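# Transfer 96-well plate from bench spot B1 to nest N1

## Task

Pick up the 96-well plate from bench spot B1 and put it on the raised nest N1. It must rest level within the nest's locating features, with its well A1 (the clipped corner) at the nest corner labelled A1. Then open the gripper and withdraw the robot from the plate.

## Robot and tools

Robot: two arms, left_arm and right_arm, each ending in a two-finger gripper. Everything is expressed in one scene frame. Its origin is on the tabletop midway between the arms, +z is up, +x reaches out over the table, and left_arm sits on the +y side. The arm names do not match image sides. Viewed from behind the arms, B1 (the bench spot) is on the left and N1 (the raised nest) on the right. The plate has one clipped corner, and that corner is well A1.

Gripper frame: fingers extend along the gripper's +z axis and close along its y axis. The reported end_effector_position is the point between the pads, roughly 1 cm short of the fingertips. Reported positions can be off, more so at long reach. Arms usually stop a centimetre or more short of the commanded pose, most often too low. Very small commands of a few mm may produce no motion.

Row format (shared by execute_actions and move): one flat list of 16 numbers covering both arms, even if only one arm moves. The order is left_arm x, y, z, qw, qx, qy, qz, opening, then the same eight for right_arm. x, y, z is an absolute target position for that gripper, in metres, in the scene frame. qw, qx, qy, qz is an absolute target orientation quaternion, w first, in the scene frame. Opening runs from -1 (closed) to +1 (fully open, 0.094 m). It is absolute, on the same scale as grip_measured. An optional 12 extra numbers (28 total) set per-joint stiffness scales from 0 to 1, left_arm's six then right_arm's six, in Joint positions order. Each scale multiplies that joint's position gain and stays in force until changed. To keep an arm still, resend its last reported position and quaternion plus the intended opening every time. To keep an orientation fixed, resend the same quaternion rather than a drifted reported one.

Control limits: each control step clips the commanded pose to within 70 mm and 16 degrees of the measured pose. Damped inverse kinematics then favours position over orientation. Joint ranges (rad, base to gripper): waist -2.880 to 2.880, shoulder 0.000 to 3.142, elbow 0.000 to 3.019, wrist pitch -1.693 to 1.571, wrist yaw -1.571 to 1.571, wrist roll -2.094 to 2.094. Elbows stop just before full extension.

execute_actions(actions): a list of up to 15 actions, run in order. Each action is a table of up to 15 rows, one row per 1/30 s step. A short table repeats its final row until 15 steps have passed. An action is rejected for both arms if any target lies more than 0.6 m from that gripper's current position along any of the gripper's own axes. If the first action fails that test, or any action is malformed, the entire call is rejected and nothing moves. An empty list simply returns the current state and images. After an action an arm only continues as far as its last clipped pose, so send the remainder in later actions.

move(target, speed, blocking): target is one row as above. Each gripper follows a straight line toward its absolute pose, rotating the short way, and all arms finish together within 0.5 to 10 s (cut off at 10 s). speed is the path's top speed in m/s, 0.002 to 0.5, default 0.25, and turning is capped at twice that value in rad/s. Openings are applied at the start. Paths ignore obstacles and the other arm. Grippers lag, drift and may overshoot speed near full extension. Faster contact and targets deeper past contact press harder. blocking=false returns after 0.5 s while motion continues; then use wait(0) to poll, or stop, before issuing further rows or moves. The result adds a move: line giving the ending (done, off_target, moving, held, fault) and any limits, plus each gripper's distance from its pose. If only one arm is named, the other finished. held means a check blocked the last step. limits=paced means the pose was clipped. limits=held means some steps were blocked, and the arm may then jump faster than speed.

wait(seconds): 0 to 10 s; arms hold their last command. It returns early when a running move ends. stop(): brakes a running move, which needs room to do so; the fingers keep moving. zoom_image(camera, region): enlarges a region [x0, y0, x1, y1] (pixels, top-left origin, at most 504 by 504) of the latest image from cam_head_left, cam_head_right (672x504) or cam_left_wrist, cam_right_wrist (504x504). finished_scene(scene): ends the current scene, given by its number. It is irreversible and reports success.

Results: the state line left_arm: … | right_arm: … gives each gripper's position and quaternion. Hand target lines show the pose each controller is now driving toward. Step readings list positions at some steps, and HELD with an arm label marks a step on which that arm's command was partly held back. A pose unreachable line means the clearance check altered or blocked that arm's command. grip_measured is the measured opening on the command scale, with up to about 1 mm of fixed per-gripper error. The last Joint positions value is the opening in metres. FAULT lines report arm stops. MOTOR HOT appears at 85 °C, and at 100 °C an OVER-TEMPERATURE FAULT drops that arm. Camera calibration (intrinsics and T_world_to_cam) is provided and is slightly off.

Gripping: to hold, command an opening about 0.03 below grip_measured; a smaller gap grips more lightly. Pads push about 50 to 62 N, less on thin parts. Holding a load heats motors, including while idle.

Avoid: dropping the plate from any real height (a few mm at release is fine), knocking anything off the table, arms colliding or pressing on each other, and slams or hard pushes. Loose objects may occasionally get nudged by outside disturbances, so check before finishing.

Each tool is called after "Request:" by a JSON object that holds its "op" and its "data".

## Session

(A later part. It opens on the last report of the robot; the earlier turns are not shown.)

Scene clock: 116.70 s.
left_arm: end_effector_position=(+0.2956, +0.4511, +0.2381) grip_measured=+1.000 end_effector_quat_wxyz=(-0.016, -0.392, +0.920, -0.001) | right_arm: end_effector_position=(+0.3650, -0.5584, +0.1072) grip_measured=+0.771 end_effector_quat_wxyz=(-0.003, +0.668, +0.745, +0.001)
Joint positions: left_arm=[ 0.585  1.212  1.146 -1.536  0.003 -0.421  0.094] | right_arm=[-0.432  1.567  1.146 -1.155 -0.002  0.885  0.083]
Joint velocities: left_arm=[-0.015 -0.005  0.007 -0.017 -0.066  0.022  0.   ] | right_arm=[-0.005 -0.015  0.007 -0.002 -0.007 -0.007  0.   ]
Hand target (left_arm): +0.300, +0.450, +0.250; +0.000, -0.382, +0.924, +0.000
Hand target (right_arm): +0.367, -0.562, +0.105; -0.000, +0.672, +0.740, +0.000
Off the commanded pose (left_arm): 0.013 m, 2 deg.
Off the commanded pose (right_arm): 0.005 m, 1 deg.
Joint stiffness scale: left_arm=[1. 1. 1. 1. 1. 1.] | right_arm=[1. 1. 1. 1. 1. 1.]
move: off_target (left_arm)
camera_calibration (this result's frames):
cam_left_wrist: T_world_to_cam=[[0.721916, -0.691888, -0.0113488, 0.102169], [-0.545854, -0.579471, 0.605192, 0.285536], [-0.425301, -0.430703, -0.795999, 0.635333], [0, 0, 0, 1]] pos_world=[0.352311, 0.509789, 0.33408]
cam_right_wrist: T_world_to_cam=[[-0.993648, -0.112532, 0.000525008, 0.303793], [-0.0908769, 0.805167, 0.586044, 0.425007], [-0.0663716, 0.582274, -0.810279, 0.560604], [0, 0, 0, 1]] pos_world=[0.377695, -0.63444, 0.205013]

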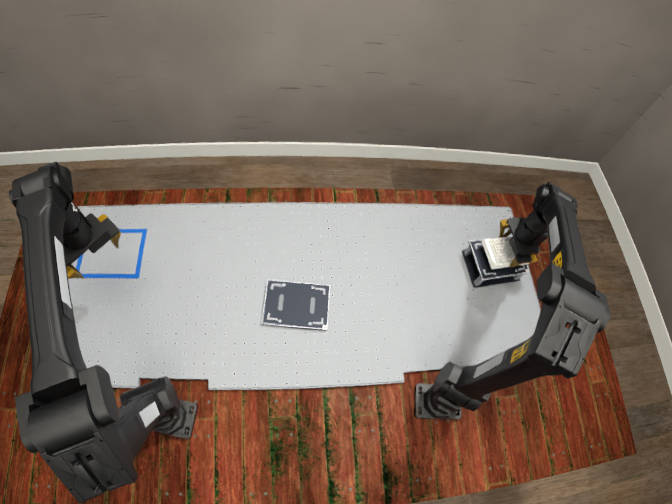

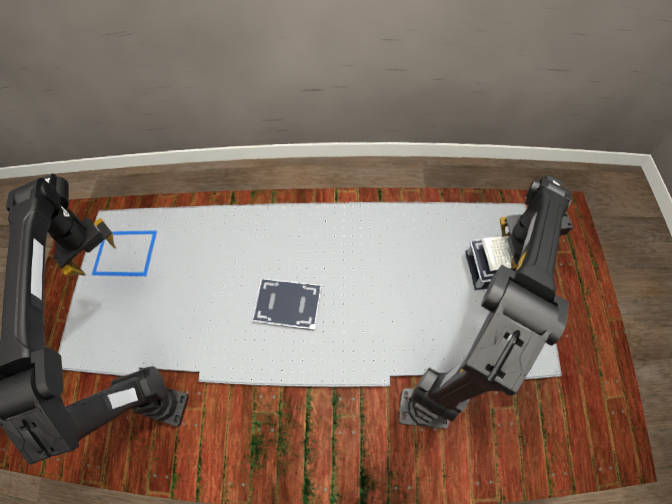

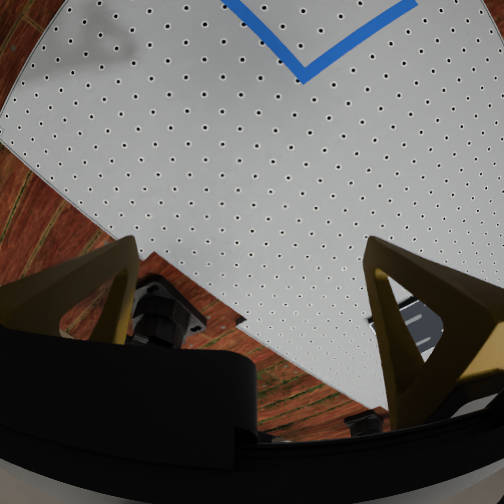

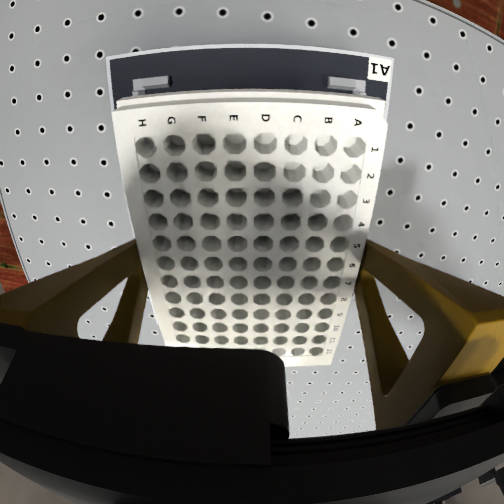

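Request:
{"op": "move", "data": {"target": [0.30,0.45,0.25,0,0.38,-0.92,0,1, 0.367,-0.562,0.092,0,0.672,0.740,0,0.74], "speed": 0.02}}

Request:
{"op": "zoom_image", "data": {"camera": "cam_right_wrist", "region": [80, 30, 430, 200]}}

Scene clock: 120.10 s.
left_arm: end_effector_position=(+0.2956, +0.4511, +0.2381) grip_measured=+1.000 end_effector_quat_wxyz=(-0.016, -0.392, +0.920, -0.001) | right_arm: end_effector_position=(+0.3654, -0.5587, +0.0946) grip_measured=+0.771 end_effector_quat_wxyz=(-0.003, +0.668, +0.745, +0.001)
Joint positions: left_arm=[ 0.585  1.212  1.146 -1.536  0.003 -0.421  0.094] | right_arm=[-0.432  1.582  1.127 -1.12  -0.002  0.885  0.083]
Joint velocities: left_arm=[-0.005 -0.005  0.007 -0.007  0.007 -0.037  0.   ] | right_arm=[-0.005 -0.005 -0.012 -0.017 -0.081 -0.007  0.   ]
Hand target (left_arm): +0.300, +0.450, +0.250; +0.000, -0.382, +0.924, +0.000
Hand target (right_arm): +0.367, -0.562, +0.092; -0.000, +0.672, +0.740, +0.000
Off the commanded pose (left_arm): 0.013 m, 2 deg.
Off the commanded pose (right_arm): 0.004 m, 1 deg.
Joint stiffness scale: left_arm=[1. 1. 1. 1. 1. 1.] | right_arm=[1. 1. 1. 1. 1. 1.]
move: off_target (left_arm)
camera_calibration (this result's frames):
cam_left_wrist: T_world_to_cam=[[0.721916, -0.691888, -0.0113488, 0.102169], [-0.545854, -0.579471, 0.605192, 0.285536], [-0.425301, -0.430703, -0.795999, 0.635333], [0, 0, 0, 1]] pos_world=[0.352311, 0.509789, 0.33408]
cam_right_wrist: T_world_to_cam=[[-0.993648, -0.112532, -0.000357482, 0.304243], [-0.0914386, 0.805533, 0.585453, 0.433124], [-0.0655945, 0.581767, -0.810706, 0.550006], [0, 0, 0, 1]] pos_world=[0.377992, -0.634634, 0.192428]

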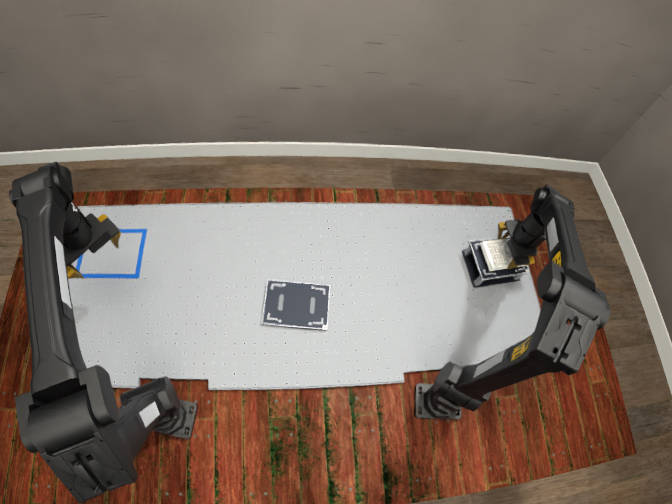

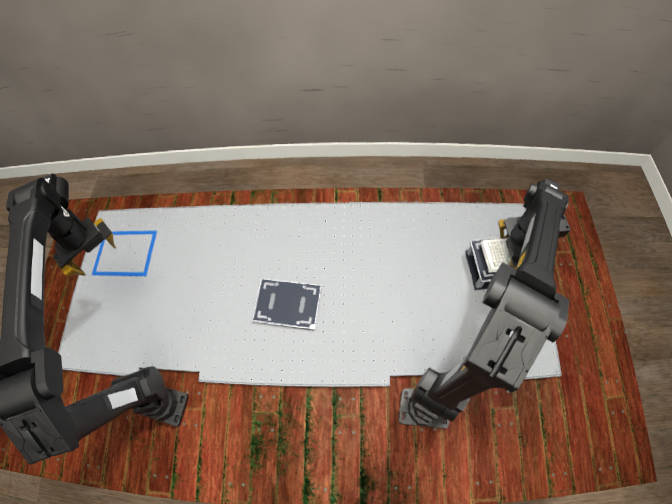

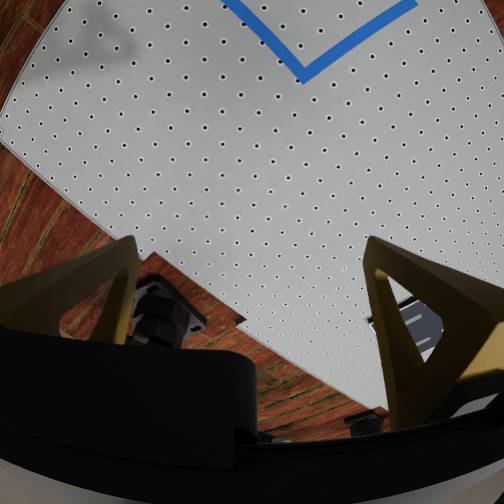

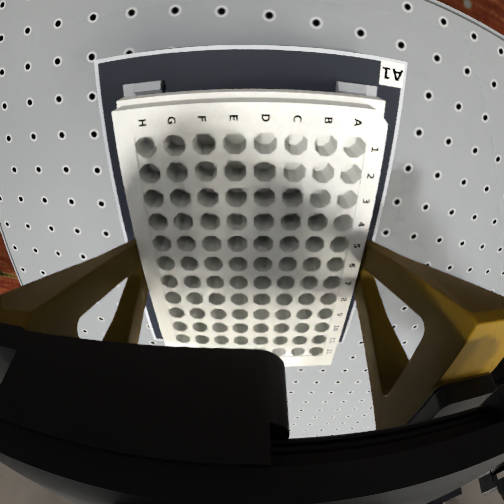

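Region (80, 30, 430, 200) of cam_right_wrist's 504x504 image, scaled by 1.440, with more detail than that image has; it fills the top 245 rows of this view, and the rest is white.

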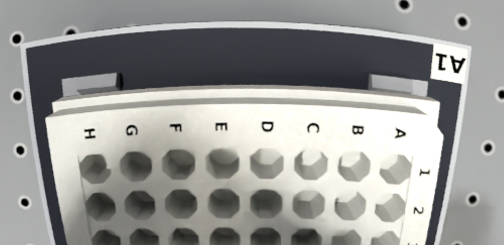

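Request:
{"op": "move", "data": {"target": [0.30,0.45,0.25,0,0.38,-0.92,0,1, 0.367,-0.552,0.090,0,0.672,0.740,0,0.74], "speed": 0.015}}

Request:
{"op": "zoom_image", "data": {"camera": "cam_right_wrist", "region": [80, 30, 430, 200]}}

Scene clock: 124.63 s.
left_arm: end_effector_position=(+0.2956, +0.4511, +0.2381) grip_measured=+1.000 end_effector_quat_wxyz=(-0.016, -0.392, +0.920, -0.001) | right_arm: end_effector_position=(+0.3613, -0.5552, +0.0885) grip_measured=+0.771 end_effector_quat_wxyz=(-0.007, +0.673, +0.739, -0.000)
Joint positions: left_arm=[ 0.585  1.212  1.146 -1.536  0.003 -0.421  0.094] | right_arm=[-0.431  1.582  1.109 -1.112 -0.002  0.901  0.083]
Joint velocities: left_arm=[-0.015 -0.005 -0.007 -0.007  0.007 -0.066  0.   ] | right_arm=[-0.005 -0.005 -0.012 -0.002 -0.022  0.081 -0.   ]
Hand target (left_arm): +0.300, +0.450, +0.250; +0.000, -0.382, +0.924, +0.000
Hand target (right_arm): +0.367, -0.552, +0.090; +0.000, +0.672, +0.740, +0.000
Off the commanded pose (left_arm): 0.013 m, 2 deg.
Off the commanded pose (right_arm): 0.007 m, 1 deg.
Joint stiffness scale: left_arm=[1. 1. 1. 1. 1. 1.] | right_arm=[1. 1. 1. 1. 1. 1.]
move: off_target (left_arm)
camera_calibration (this result's frames):
cam_left_wrist: T_world_to_cam=[[0.721916, -0.691888, -0.0113488, 0.102169], [-0.545854, -0.579471, 0.605192, 0.285536], [-0.425301, -0.430703, -0.795999, 0.635333], [0, 0, 0, 1]] pos_world=[0.352311, 0.509789, 0.33408]
cam_right_wrist: T_world_to_cam=[[-0.995224, -0.0973744, 0.00687741, 0.308904], [-0.0745808, 0.803933, 0.590025, 0.426156], [-0.0629823, 0.586695, -0.807355, 0.544278], [0, 0, 0, 1]] pos_world=[0.373492, -0.631846, 0.185858]

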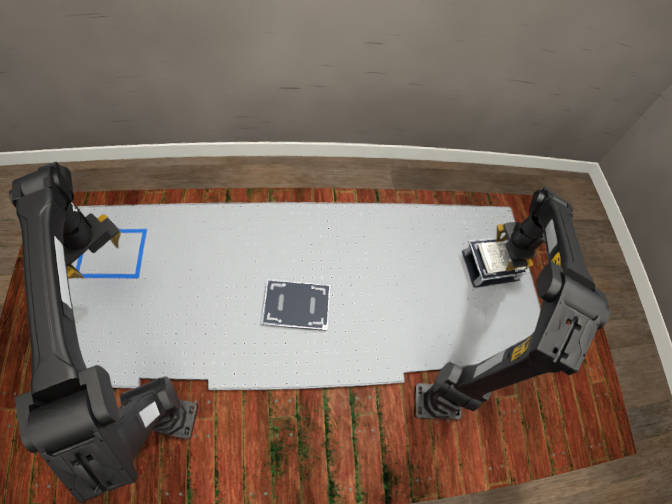

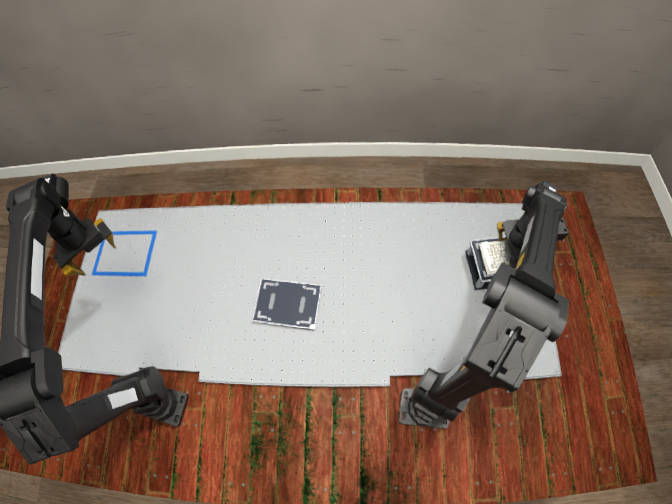

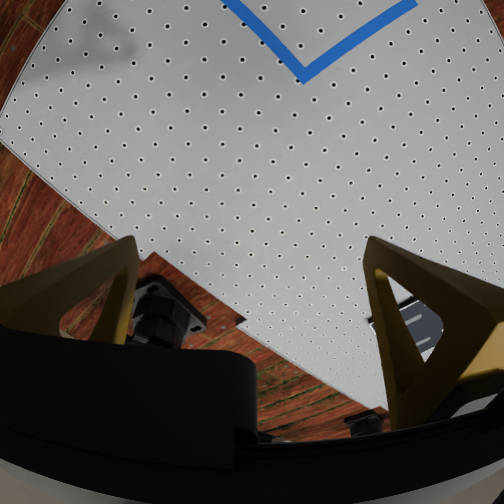

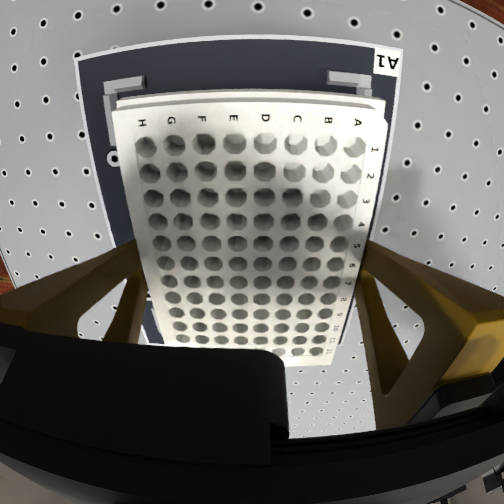

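Region (80, 30, 430, 200) of cam_right_wrist's 504x504 image, scaled by 1.440, with more detail than that image has; it fills the top 245 rows of this view, and the rest is white.

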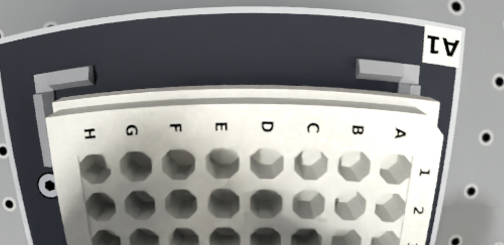

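Request:
{"op": "move", "data": {"target": [0.30,0.45,0.25,0,0.38,-0.92,0,1, 0.374,-0.554,0.115,0,0.665,0.747,0,0.74], "speed": 0.03}}

Request:
{"op": "move", "data": {"target": [0.30,0.45,0.25,0,0.38,-0.92,0,1, 0.370,-0.552,0.088,0,0.665,0.747,0,0.74], "speed": 0.02}}

Request:
{"op": "zoom_image", "data": {"camera": "cam_right_wrist", "region": [80, 30, 430, 200]}}

Scene clock: 129.07 s.
left_arm: end_effector_position=(+0.2956, +0.4511, +0.2381) grip_measured=+1.000 end_effector_quat_wxyz=(-0.016, -0.392, +0.920, -0.001) | right_arm: end_effector_position=(+0.3544, -0.5483, +0.0912) grip_measured=+0.771 end_effector_quat_wxyz=(-0.029, +0.672, +0.740, -0.004)
Joint positions: left_arm=[ 0.585  1.212  1.146 -1.536  0.003 -0.421  0.094] | right_arm=[-0.426  1.582  1.116 -1.162 -0.002  0.902  0.083]
Joint velocities: left_arm=[ 0.005 -0.005 -0.012  0.002 -0.037 -0.037  0.   ] | right_arm=[ 0.005 -0.015 -0.002  0.002  0.051  0.037  0.002]
Hand target (left_arm): +0.300, +0.450, +0.250; +0.000, -0.382, +0.924, +0.000
Hand target (right_arm): +0.373, -0.554, +0.115; +0.000, +0.665, +0.747, +0.000
Off the commanded pose (left_arm): 0.013 m, 2 deg.
Off the commanded pose (right_arm): 0.031 m, 3 deg.
Joint stiffness scale: left_arm=[1. 1. 1. 1. 1. 1.] | right_arm=[1. 1. 1. 1. 1. 1.]
move: off_target (left_arm, right_arm)
camera_calibration (this result's frames):
cam_left_wrist: T_world_to_cam=[[0.721916, -0.691888, -0.0113488, 0.102169], [-0.545854, -0.579471, 0.605192, 0.285536], [-0.425301, -0.430703, -0.795999, 0.635333], [0, 0, 0, 1]] pos_world=[0.352311, 0.509789, 0.33408]
cam_right_wrist: T_world_to_cam=[[-0.993971, -0.101732, 0.0408963, 0.296824], [-0.0556611, 0.789532, 0.61118, 0.401936], [-0.0944654, 0.605219, -0.790434, 0.56176], [0, 0, 0, 1]] pos_world=[0.370473, -0.627132, 0.18624]

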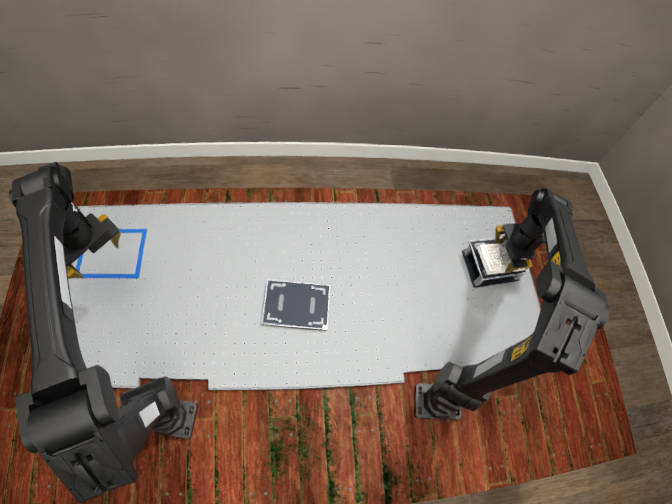

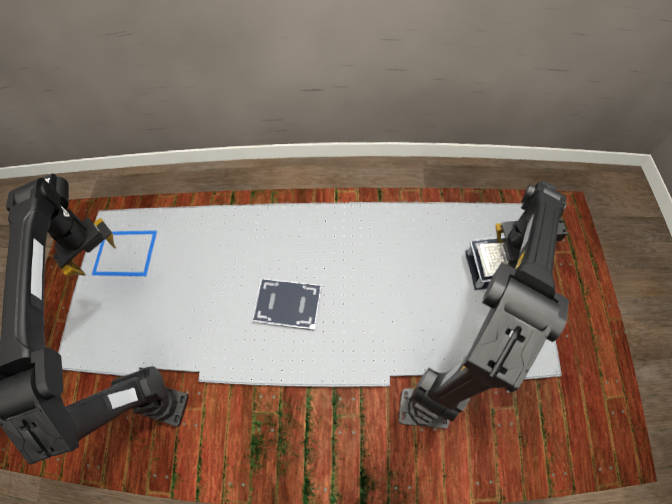

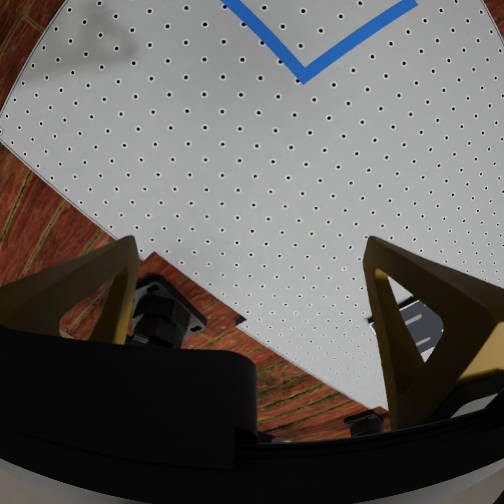

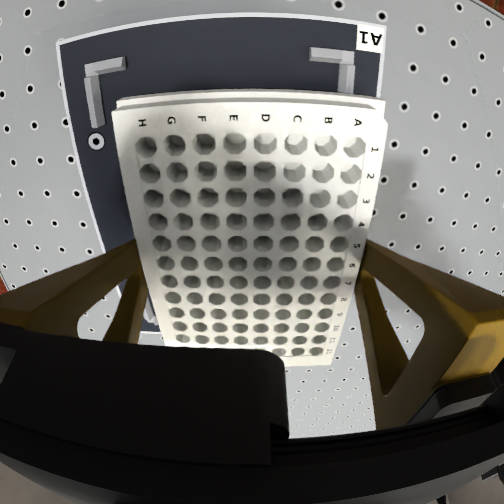

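Scene clock: 130.80 s.
left_arm: end_effector_position=(+0.2956, +0.4511, +0.2381) grip_measured=+1.000 end_effector_quat_wxyz=(-0.016, -0.392, +0.920, -0.001) | right_arm: end_effector_position=(+0.3658, -0.5556, +0.0908) grip_measured=+0.771 end_effector_quat_wxyz=(-0.001, +0.672, +0.741, +0.001)
Joint positions: left_arm=[ 0.585  1.212  1.146 -1.536  0.003 -0.421  0.094] | right_arm=[-0.426  1.582  1.116 -1.107 -0.002  0.902  0.083]
Joint velocities: left_arm=[ 0.005 -0.015 -0.002 -0.012 -0.022 -0.095  0.   ] | right_arm=[-0.024 -0.005 -0.007 -0.012 -0.007 -0.037  0.001]
Hand target (left_arm): +0.300, +0.450, +0.250; +0.000, -0.382, +0.924, +0.000
Hand target (right_arm): +0.370, -0.552, +0.088; +0.000, +0.665, +0.747, -0.000
Off the commanded pose (left_arm): 0.013 m, 2 deg.
Off the commanded pose (right_arm): 0.006 m, 1 deg.
Joint stiffness scale: left_arm=[1. 1. 1. 1. 1. 1.] | right_arm=[1. 1. 1. 1. 1. 1.]
move: off_target (left_arm)
camera_calibration (this result's frames):
cam_left_wrist: T_world_to_cam=[[0.721916, -0.691888, -0.0113488, 0.102169], [-0.545854, -0.579471, 0.605192, 0.285536], [-0.425301, -0.430703, -0.795999, 0.635333], [0, 0, 0, 1]] pos_world=[0.352311, 0.509789, 0.33408]
cam_right_wrist: T_world_to_cam=[[-0.994869, -0.101155, -0.00206477, 0.311937], [-0.0832945, 0.807281, 0.58426, 0.430996], [-0.0574342, 0.581434, -0.811564, 0.542076], [0, 0, 0, 1]] pos_world=[0.37737, -0.631562, 0.18876]

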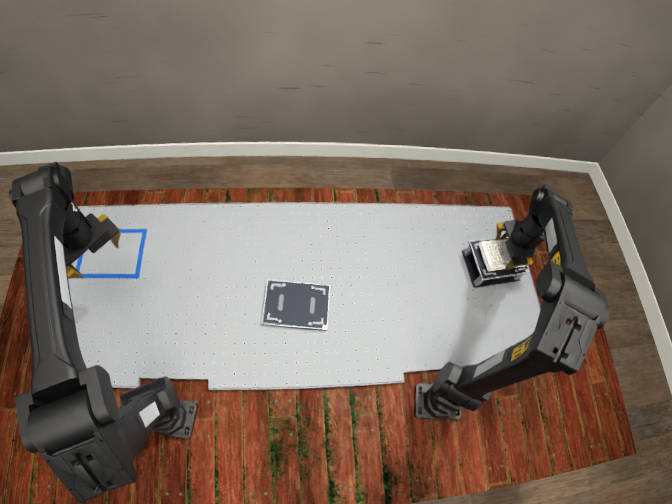

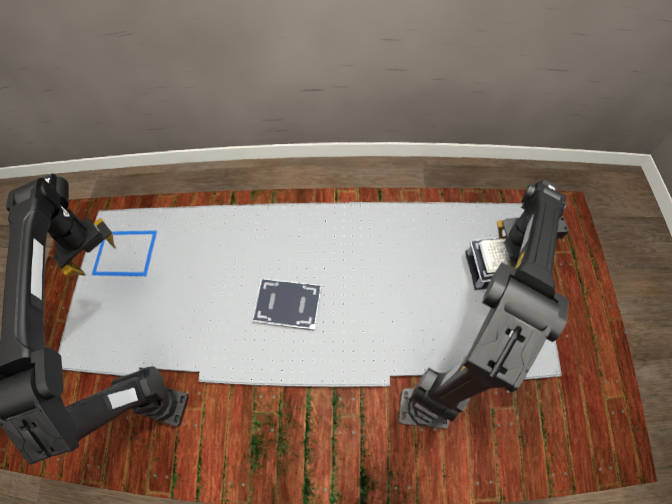

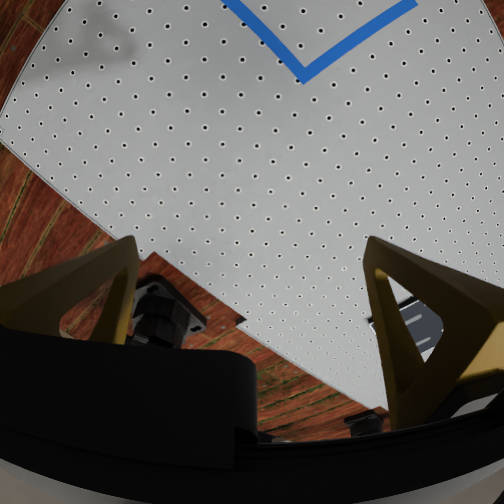

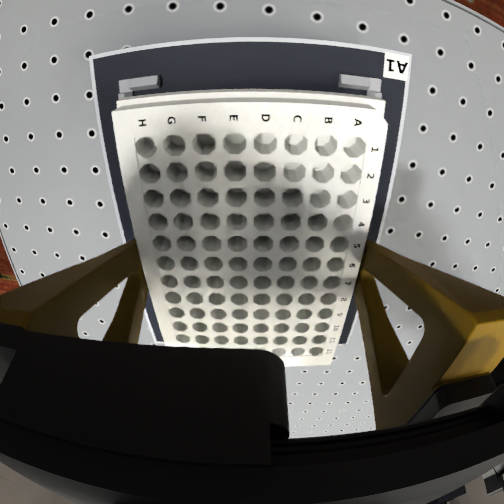

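Region (80, 30, 430, 200) of cam_right_wrist's 504x504 image, scaled by 1.440, with more detail than that image has; it fills the top 245 rows of this view, and the rest is white.

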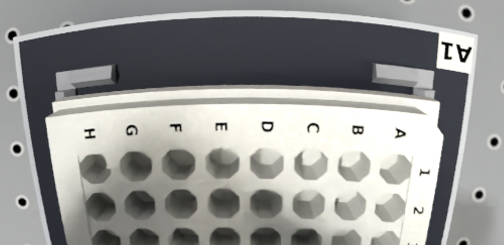

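Request:
{"op": "move", "data": {"target": [0.30,0.45,0.25,0,0.38,-0.92,0,1, 0.370,-0.552,0.080,0,0.662,0.7495,0,0.74], "speed": 0.012}}

Request:
{"op": "zoom_image", "data": {"camera": "cam_right_wrist", "region": [80, 30, 430, 200]}}

Scene clock: 134.93 s.
left_arm: end_effector_position=(+0.2956, +0.4511, +0.2381) grip_measured=+1.000 end_effector_quat_wxyz=(-0.016, -0.392, +0.920, -0.001) | right_arm: end_effector_position=(+0.3649, -0.5551, +0.0831) grip_measured=+0.771 end_effector_quat_wxyz=(-0.002, +0.671, +0.742, +0.001)
Joint positions: left_arm=[ 0.585  1.212  1.146 -1.536  0.003 -0.421  0.094] | right_arm=[-0.426  1.59   1.102 -1.086 -0.002  0.9    0.083]
Joint velocities: left_arm=[-0.015  0.005  0.002 -0.022 -0.066  0.051  0.   ] | right_arm=[-0.015 -0.005 -0.012  0.007  0.022 -0.022 -0.001]
Hand target (left_arm): +0.300, +0.450, +0.250; +0.000, -0.382, +0.924, +0.000
Hand target (right_arm): +0.370, -0.552, +0.080; +0.000, +0.662, +0.749, -0.000
Off the commanded pose (left_arm): 0.013 m, 2 deg.
Off the commanded pose (right_arm): 0.007 m, 1 deg.
Joint stiffness scale: left_arm=[1. 1. 1. 1. 1. 1.] | right_arm=[1. 1. 1. 1. 1. 1.]
move: off_target (left_arm)
camera_calibration (this result's frames):
cam_left_wrist: T_world_to_cam=[[0.721916, -0.691888, -0.0113488, 0.102169], [-0.545854, -0.579471, 0.605192, 0.285536], [-0.425301, -0.430703, -0.795999, 0.635333], [0, 0, 0, 1]] pos_world=[0.352311, 0.509789, 0.33408]
cam_right_wrist: T_world_to_cam=[[-0.994595, -0.103811, -0.00177552, 0.309514], [-0.0852672, 0.806933, 0.584455, 0.435454], [-0.0592403, 0.581448, -0.811424, 0.536144], [0, 0, 0, 1]] pos_world=[0.376732, -0.630992, 0.181086]

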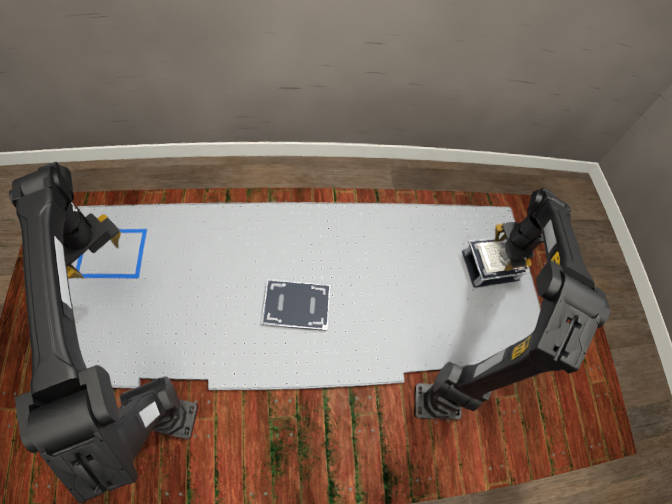

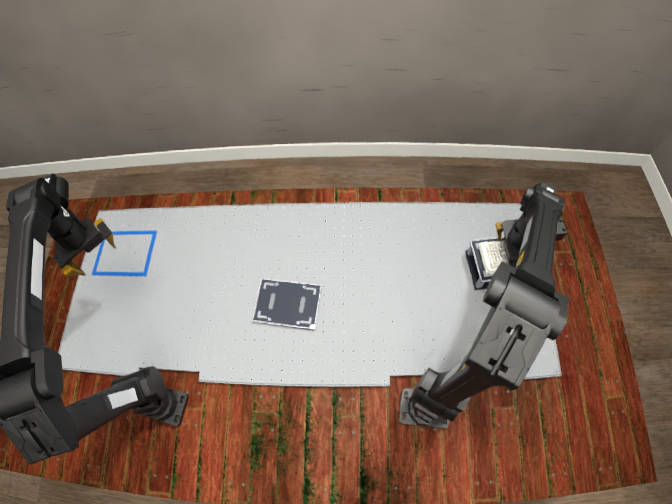

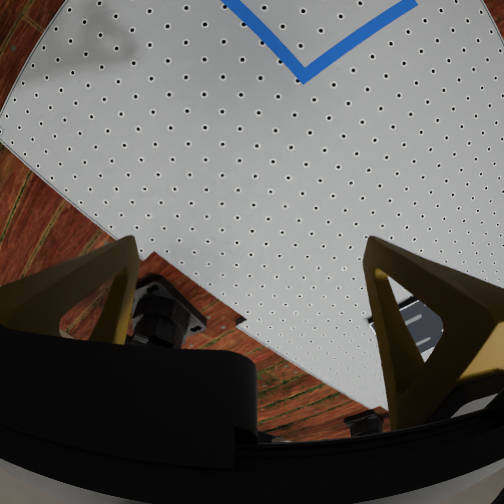

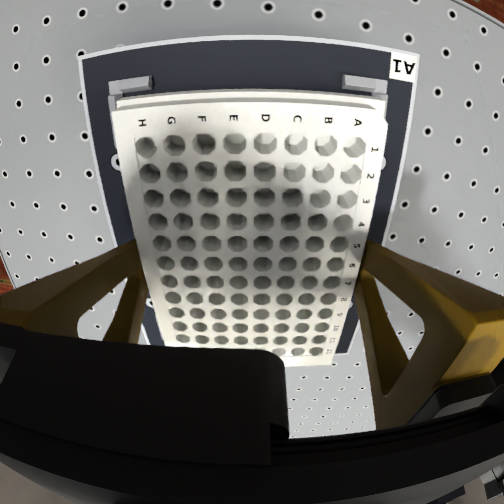

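Region (80, 30, 430, 200) of cam_right_wrist's 504x504 image, scaled by 1.440, with more detail than that image has; it fills the top 245 rows of this view, and the rest is white.

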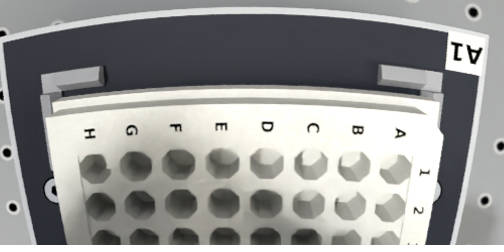

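Request:
{"op": "move", "data": {"target": [0.30,0.45,0.25,0,0.38,-0.92,0,1, 0.3715,-0.5525,0.070,0,0.662,0.7495,0,0.74], "speed": 0.01}}

Request:
{"op": "zoom_image", "data": {"camera": "cam_right_wrist", "region": [80, 30, 430, 200]}}

Scene clock: 139.00 s.
left_arm: end_effector_position=(+0.2956, +0.4511, +0.2381) grip_measured=+1.000 end_effector_quat_wxyz=(-0.016, -0.392, +0.920, -0.001) | right_arm: end_effector_position=(+0.3662, -0.5559, +0.0784) grip_measured=+0.771 end_effector_quat_wxyz=(-0.000, +0.671, +0.742, +0.000)
Joint positions: left_arm=[ 0.585  1.212  1.146 -1.536  0.003 -0.421  0.094] | right_arm=[-0.425  1.598  1.098 -1.071 -0.001  0.899  0.083]
Joint velocities: left_arm=[-0.005 -0.015 -0.017  0.002 -0.037  0.007  0.   ] | right_arm=[-0.015 -0.034 -0.012 -0.002 -0.022  0.066 -0.   ]
Hand target (left_arm): +0.300, +0.450, +0.250; +0.000, -0.382, +0.924, +0.000
Hand target (right_arm): +0.371, -0.552, +0.070; -0.000, +0.662, +0.750, -0.000
Off the commanded pose (left_arm): 0.013 m, 2 deg.
Off the commanded pose (right_arm): 0.011 m, 1 deg.
Joint stiffness scale: left_arm=[1. 1. 1. 1. 1. 1.] | right_arm=[1. 1. 1. 1. 1. 1.]
move: off_target (left_arm, right_arm)
camera_calibration (this result's frames):
cam_left_wrist: T_world_to_cam=[[0.721916, -0.691888, -0.0113488, 0.102169], [-0.545854, -0.579471, 0.605192, 0.285536], [-0.425301, -0.430703, -0.795999, 0.635333], [0, 0, 0, 1]] pos_world=[0.352311, 0.509789, 0.33408]
cam_right_wrist: T_world_to_cam=[[-0.994511, -0.104578, -0.00344333, 0.310379], [-0.0870226, 0.808391, 0.582178, 0.440659], [-0.0580997, 0.579282, -0.813054, 0.531402], [0, 0, 0, 1]] pos_world=[0.377897, -0.631597, 0.176585]

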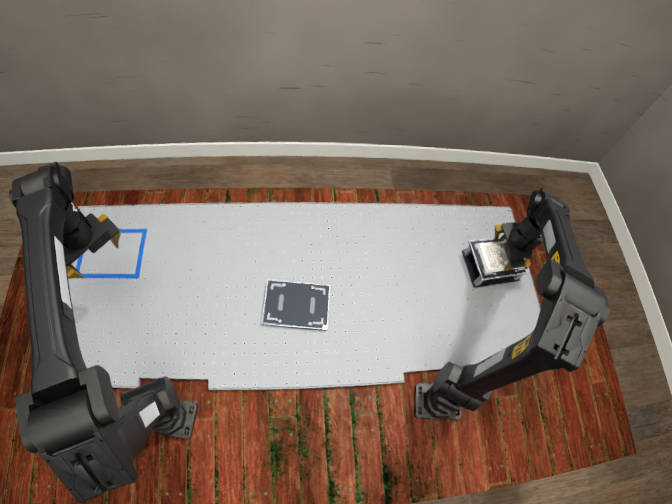

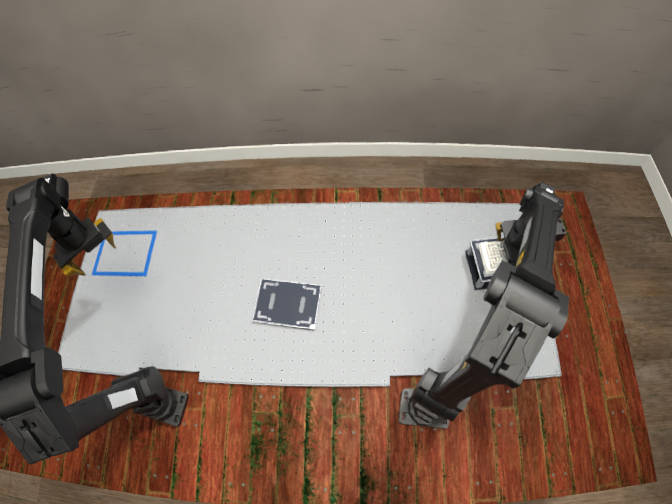

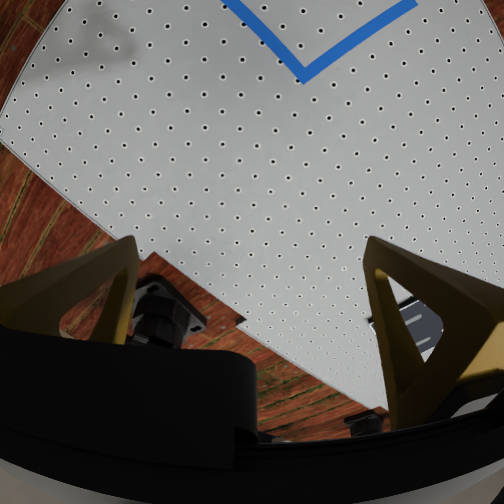

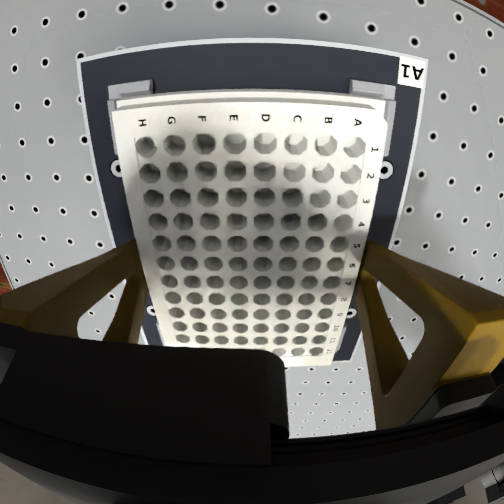

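Region (80, 30, 430, 200) of cam_right_wrist's 504x504 image, scaled by 1.440, with more detail than that image has; it fills the top 245 rows of this view, and the rest is white.

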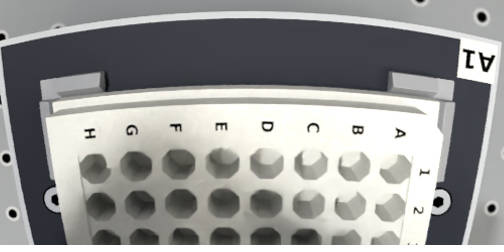

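Request:
{"op": "move", "data": {"target": [0.30,0.45,0.25,0,0.38,-0.92,0,1, 0.3715,-0.5525,0.078,0,0.662,0.7495,0,1], "speed": 0.02}}

Request:
{"op": "move", "data": {"target": [0.30,0.45,0.25,0,0.38,-0.92,0,1, 0.39,-0.57,0.20,0,0.662,0.7495,0,1], "speed": 0.1}}

Request:
{"op": "zoom_image", "data": {"camera": "cam_right_wrist", "region": [120, 20, 400, 300]}}

Scene clock: 143.53 s.
left_arm: end_effector_position=(+0.2956, +0.4511, +0.2381) grip_measured=+1.000 end_effector_quat_wxyz=(-0.016, -0.392, +0.920, -0.001) | right_arm: end_effector_position=(+0.3663, -0.5558, +0.0784) grip_measured=+1.000 end_effector_quat_wxyz=(-0.000, +0.670, +0.742, +0.000)
Joint positions: left_arm=[ 0.585  1.212  1.146 -1.536  0.003 -0.421  0.094] | right_arm=[-0.425  1.598  1.098 -1.071 -0.001  0.899  0.094]
Joint velocities: left_arm=[ 0.015  0.005 -0.022 -0.012  0.022 -0.037  0.   ] | right_arm=[ 0.005 -0.015  0.007 -0.007 -0.037  0.022  0.   ]
Hand target (left_arm): +0.300, +0.450, +0.250; +0.000, -0.382, +0.924, +0.000
Hand target (right_arm): +0.371, -0.552, +0.078; +0.000, +0.662, +0.750, -0.000
Off the commanded pose (left_arm): 0.013 m, 2 deg.
Off the commanded pose (right_arm): 0.006 m, 1 deg.
Joint stiffness scale: left_arm=[1. 1. 1. 1. 1. 1.] | right_arm=[1. 1. 1. 1. 1. 1.]
move: off_target (left_arm)
camera_calibration (this result's frames):
cam_left_wrist: T_world_to_cam=[[0.721916, -0.691888, -0.0113488, 0.102169], [-0.545854, -0.579471, 0.605192, 0.285536], [-0.425301, -0.430703, -0.795999, 0.635333], [0, 0, 0, 1]] pos_world=[0.352311, 0.509789, 0.33408]
cam_right_wrist: T_world_to_cam=[[-0.994471, -0.104958, -0.00344333, 0.310257], [-0.0873309, 0.808358, 0.582178, 0.440648], [-0.0583207, 0.57926, -0.813054, 0.531395], [0, 0, 0, 1]] pos_world=[0.378015, -0.631453, 0.176585]

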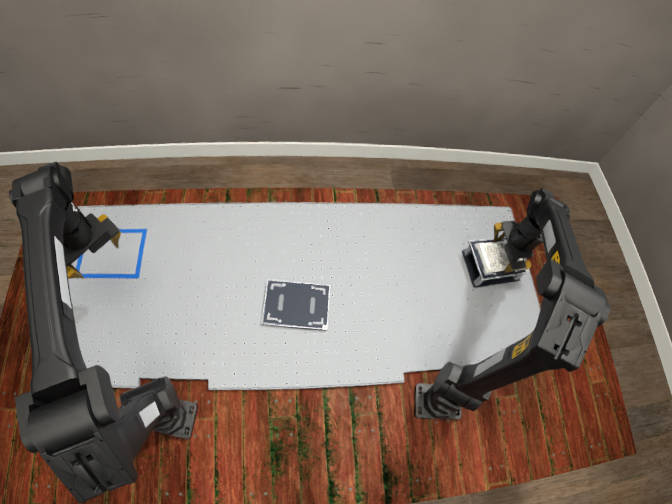

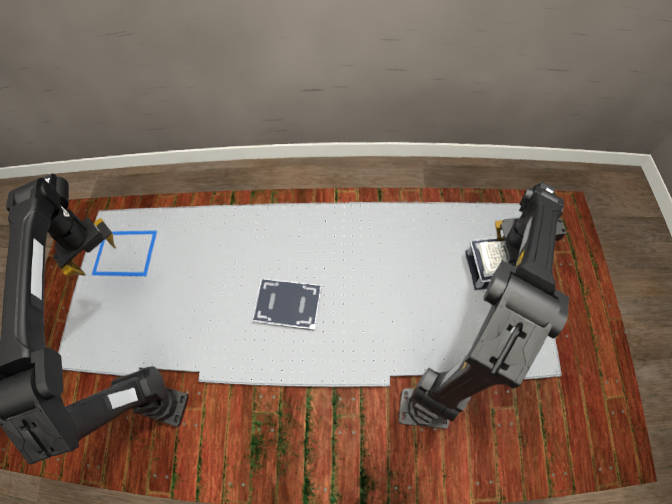

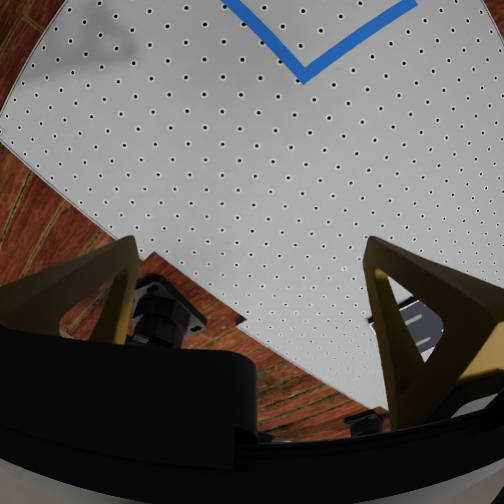

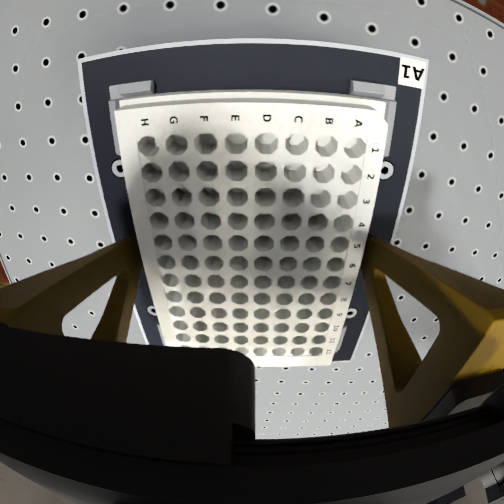

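Scene clock: 145.13 s.
left_arm: end_effector_position=(+0.2956, +0.4511, +0.2381) grip_measured=+1.000 end_effector_quat_wxyz=(-0.016, -0.392, +0.920, -0.001) | right_arm: end_effector_position=(+0.3803, -0.5646, +0.1741) grip_measured=+1.000 end_effector_quat_wxyz=(-0.028, +0.667, +0.745, -0.004)
Joint positions: left_arm=[ 0.585  1.212  1.146 -1.536  0.003 -0.421  0.094] | right_arm=[-0.425  1.582  1.347 -1.392 -0.002  0.89   0.094]
Joint velocities: left_arm=[-0.005 -0.015 -0.002 -0.007 -0.081  0.037  0.   ] | right_arm=[-0.015  0.005  0.002  0.007  0.007  0.007  0.   ]
Hand target (left_arm): +0.300, +0.450, +0.250; +0.000, -0.382, +0.924, +0.000
Hand target (right_arm): +0.391, -0.571, +0.199; +0.000, +0.662, +0.749, -0.000
Off the commanded pose (left_arm): 0.013 m, 2 deg.
Off the commanded pose (right_arm): 0.028 m, 3 deg.
Joint stiffness scale: left_arm=[1. 1. 1. 1. 1. 1.] | right_arm=[1. 1. 1. 1. 1. 1.]
move: off_target (left_arm, right_arm)
camera_calibration (this result's frames):
cam_left_wrist: T_world_to_cam=[[0.721916, -0.691888, -0.0113488, 0.102169], [-0.545854, -0.579471, 0.605192, 0.285536], [-0.425301, -0.430703, -0.795999, 0.635333], [0, 0, 0, 1]] pos_world=[0.352311, 0.509789, 0.33408]
cam_right_wrist: T_world_to_cam=[[-0.992571, -0.114981, 0.0397778, 0.309694], [-0.0669111, 0.788926, 0.610834, 0.369596], [-0.101616, 0.603634, -0.790759, 0.641452], [0, 0, 0, 1]] pos_world=[0.397305, -0.643178, 0.269154]

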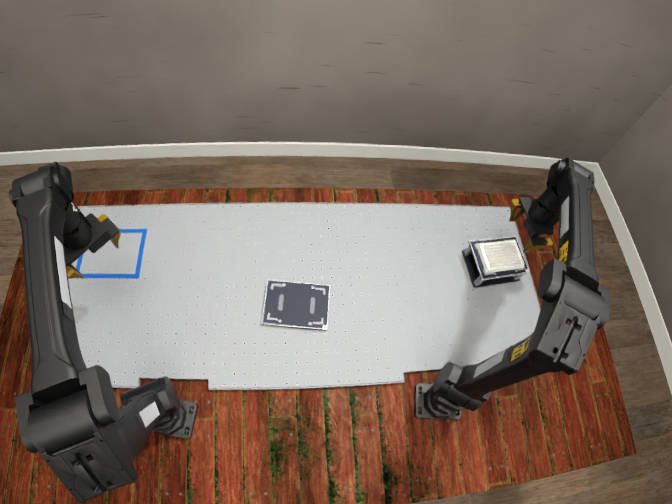

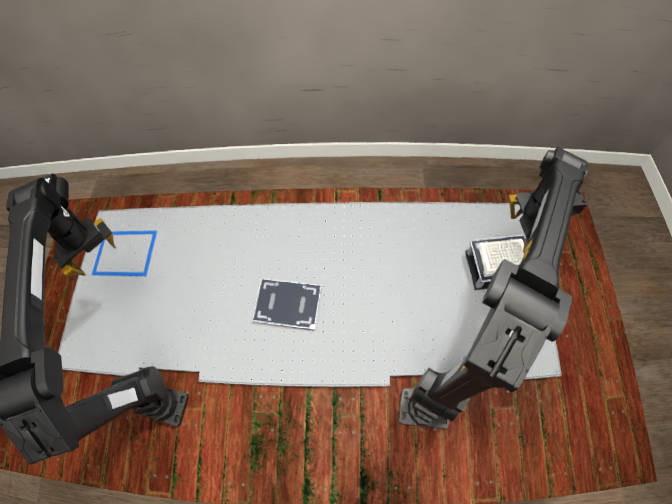

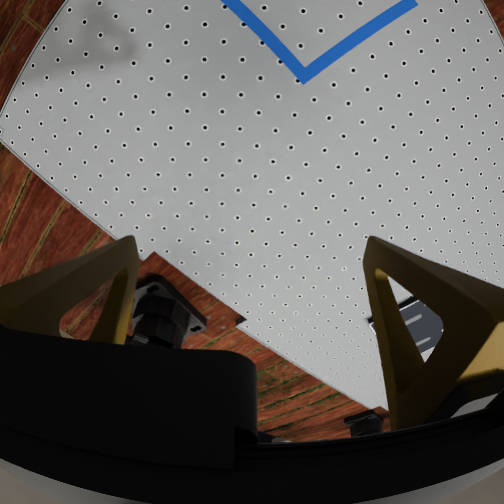

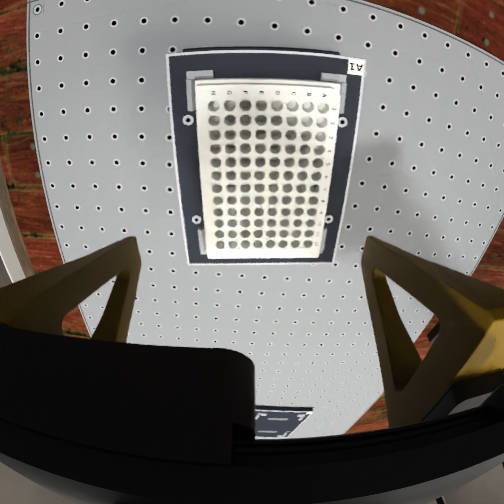

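Region (120, 20, 400, 300) of cam_right_wrist's 504x504 image, scaled by 1.800, with more detail than that image has.

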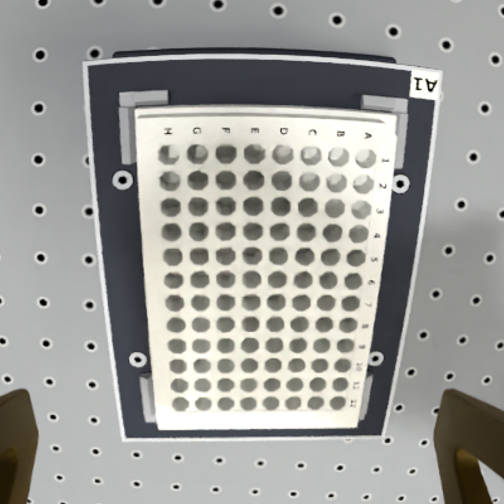

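Request:
{"op": "finished_scene", "data": {"scene": 1}}

The scene is finished: the task was done.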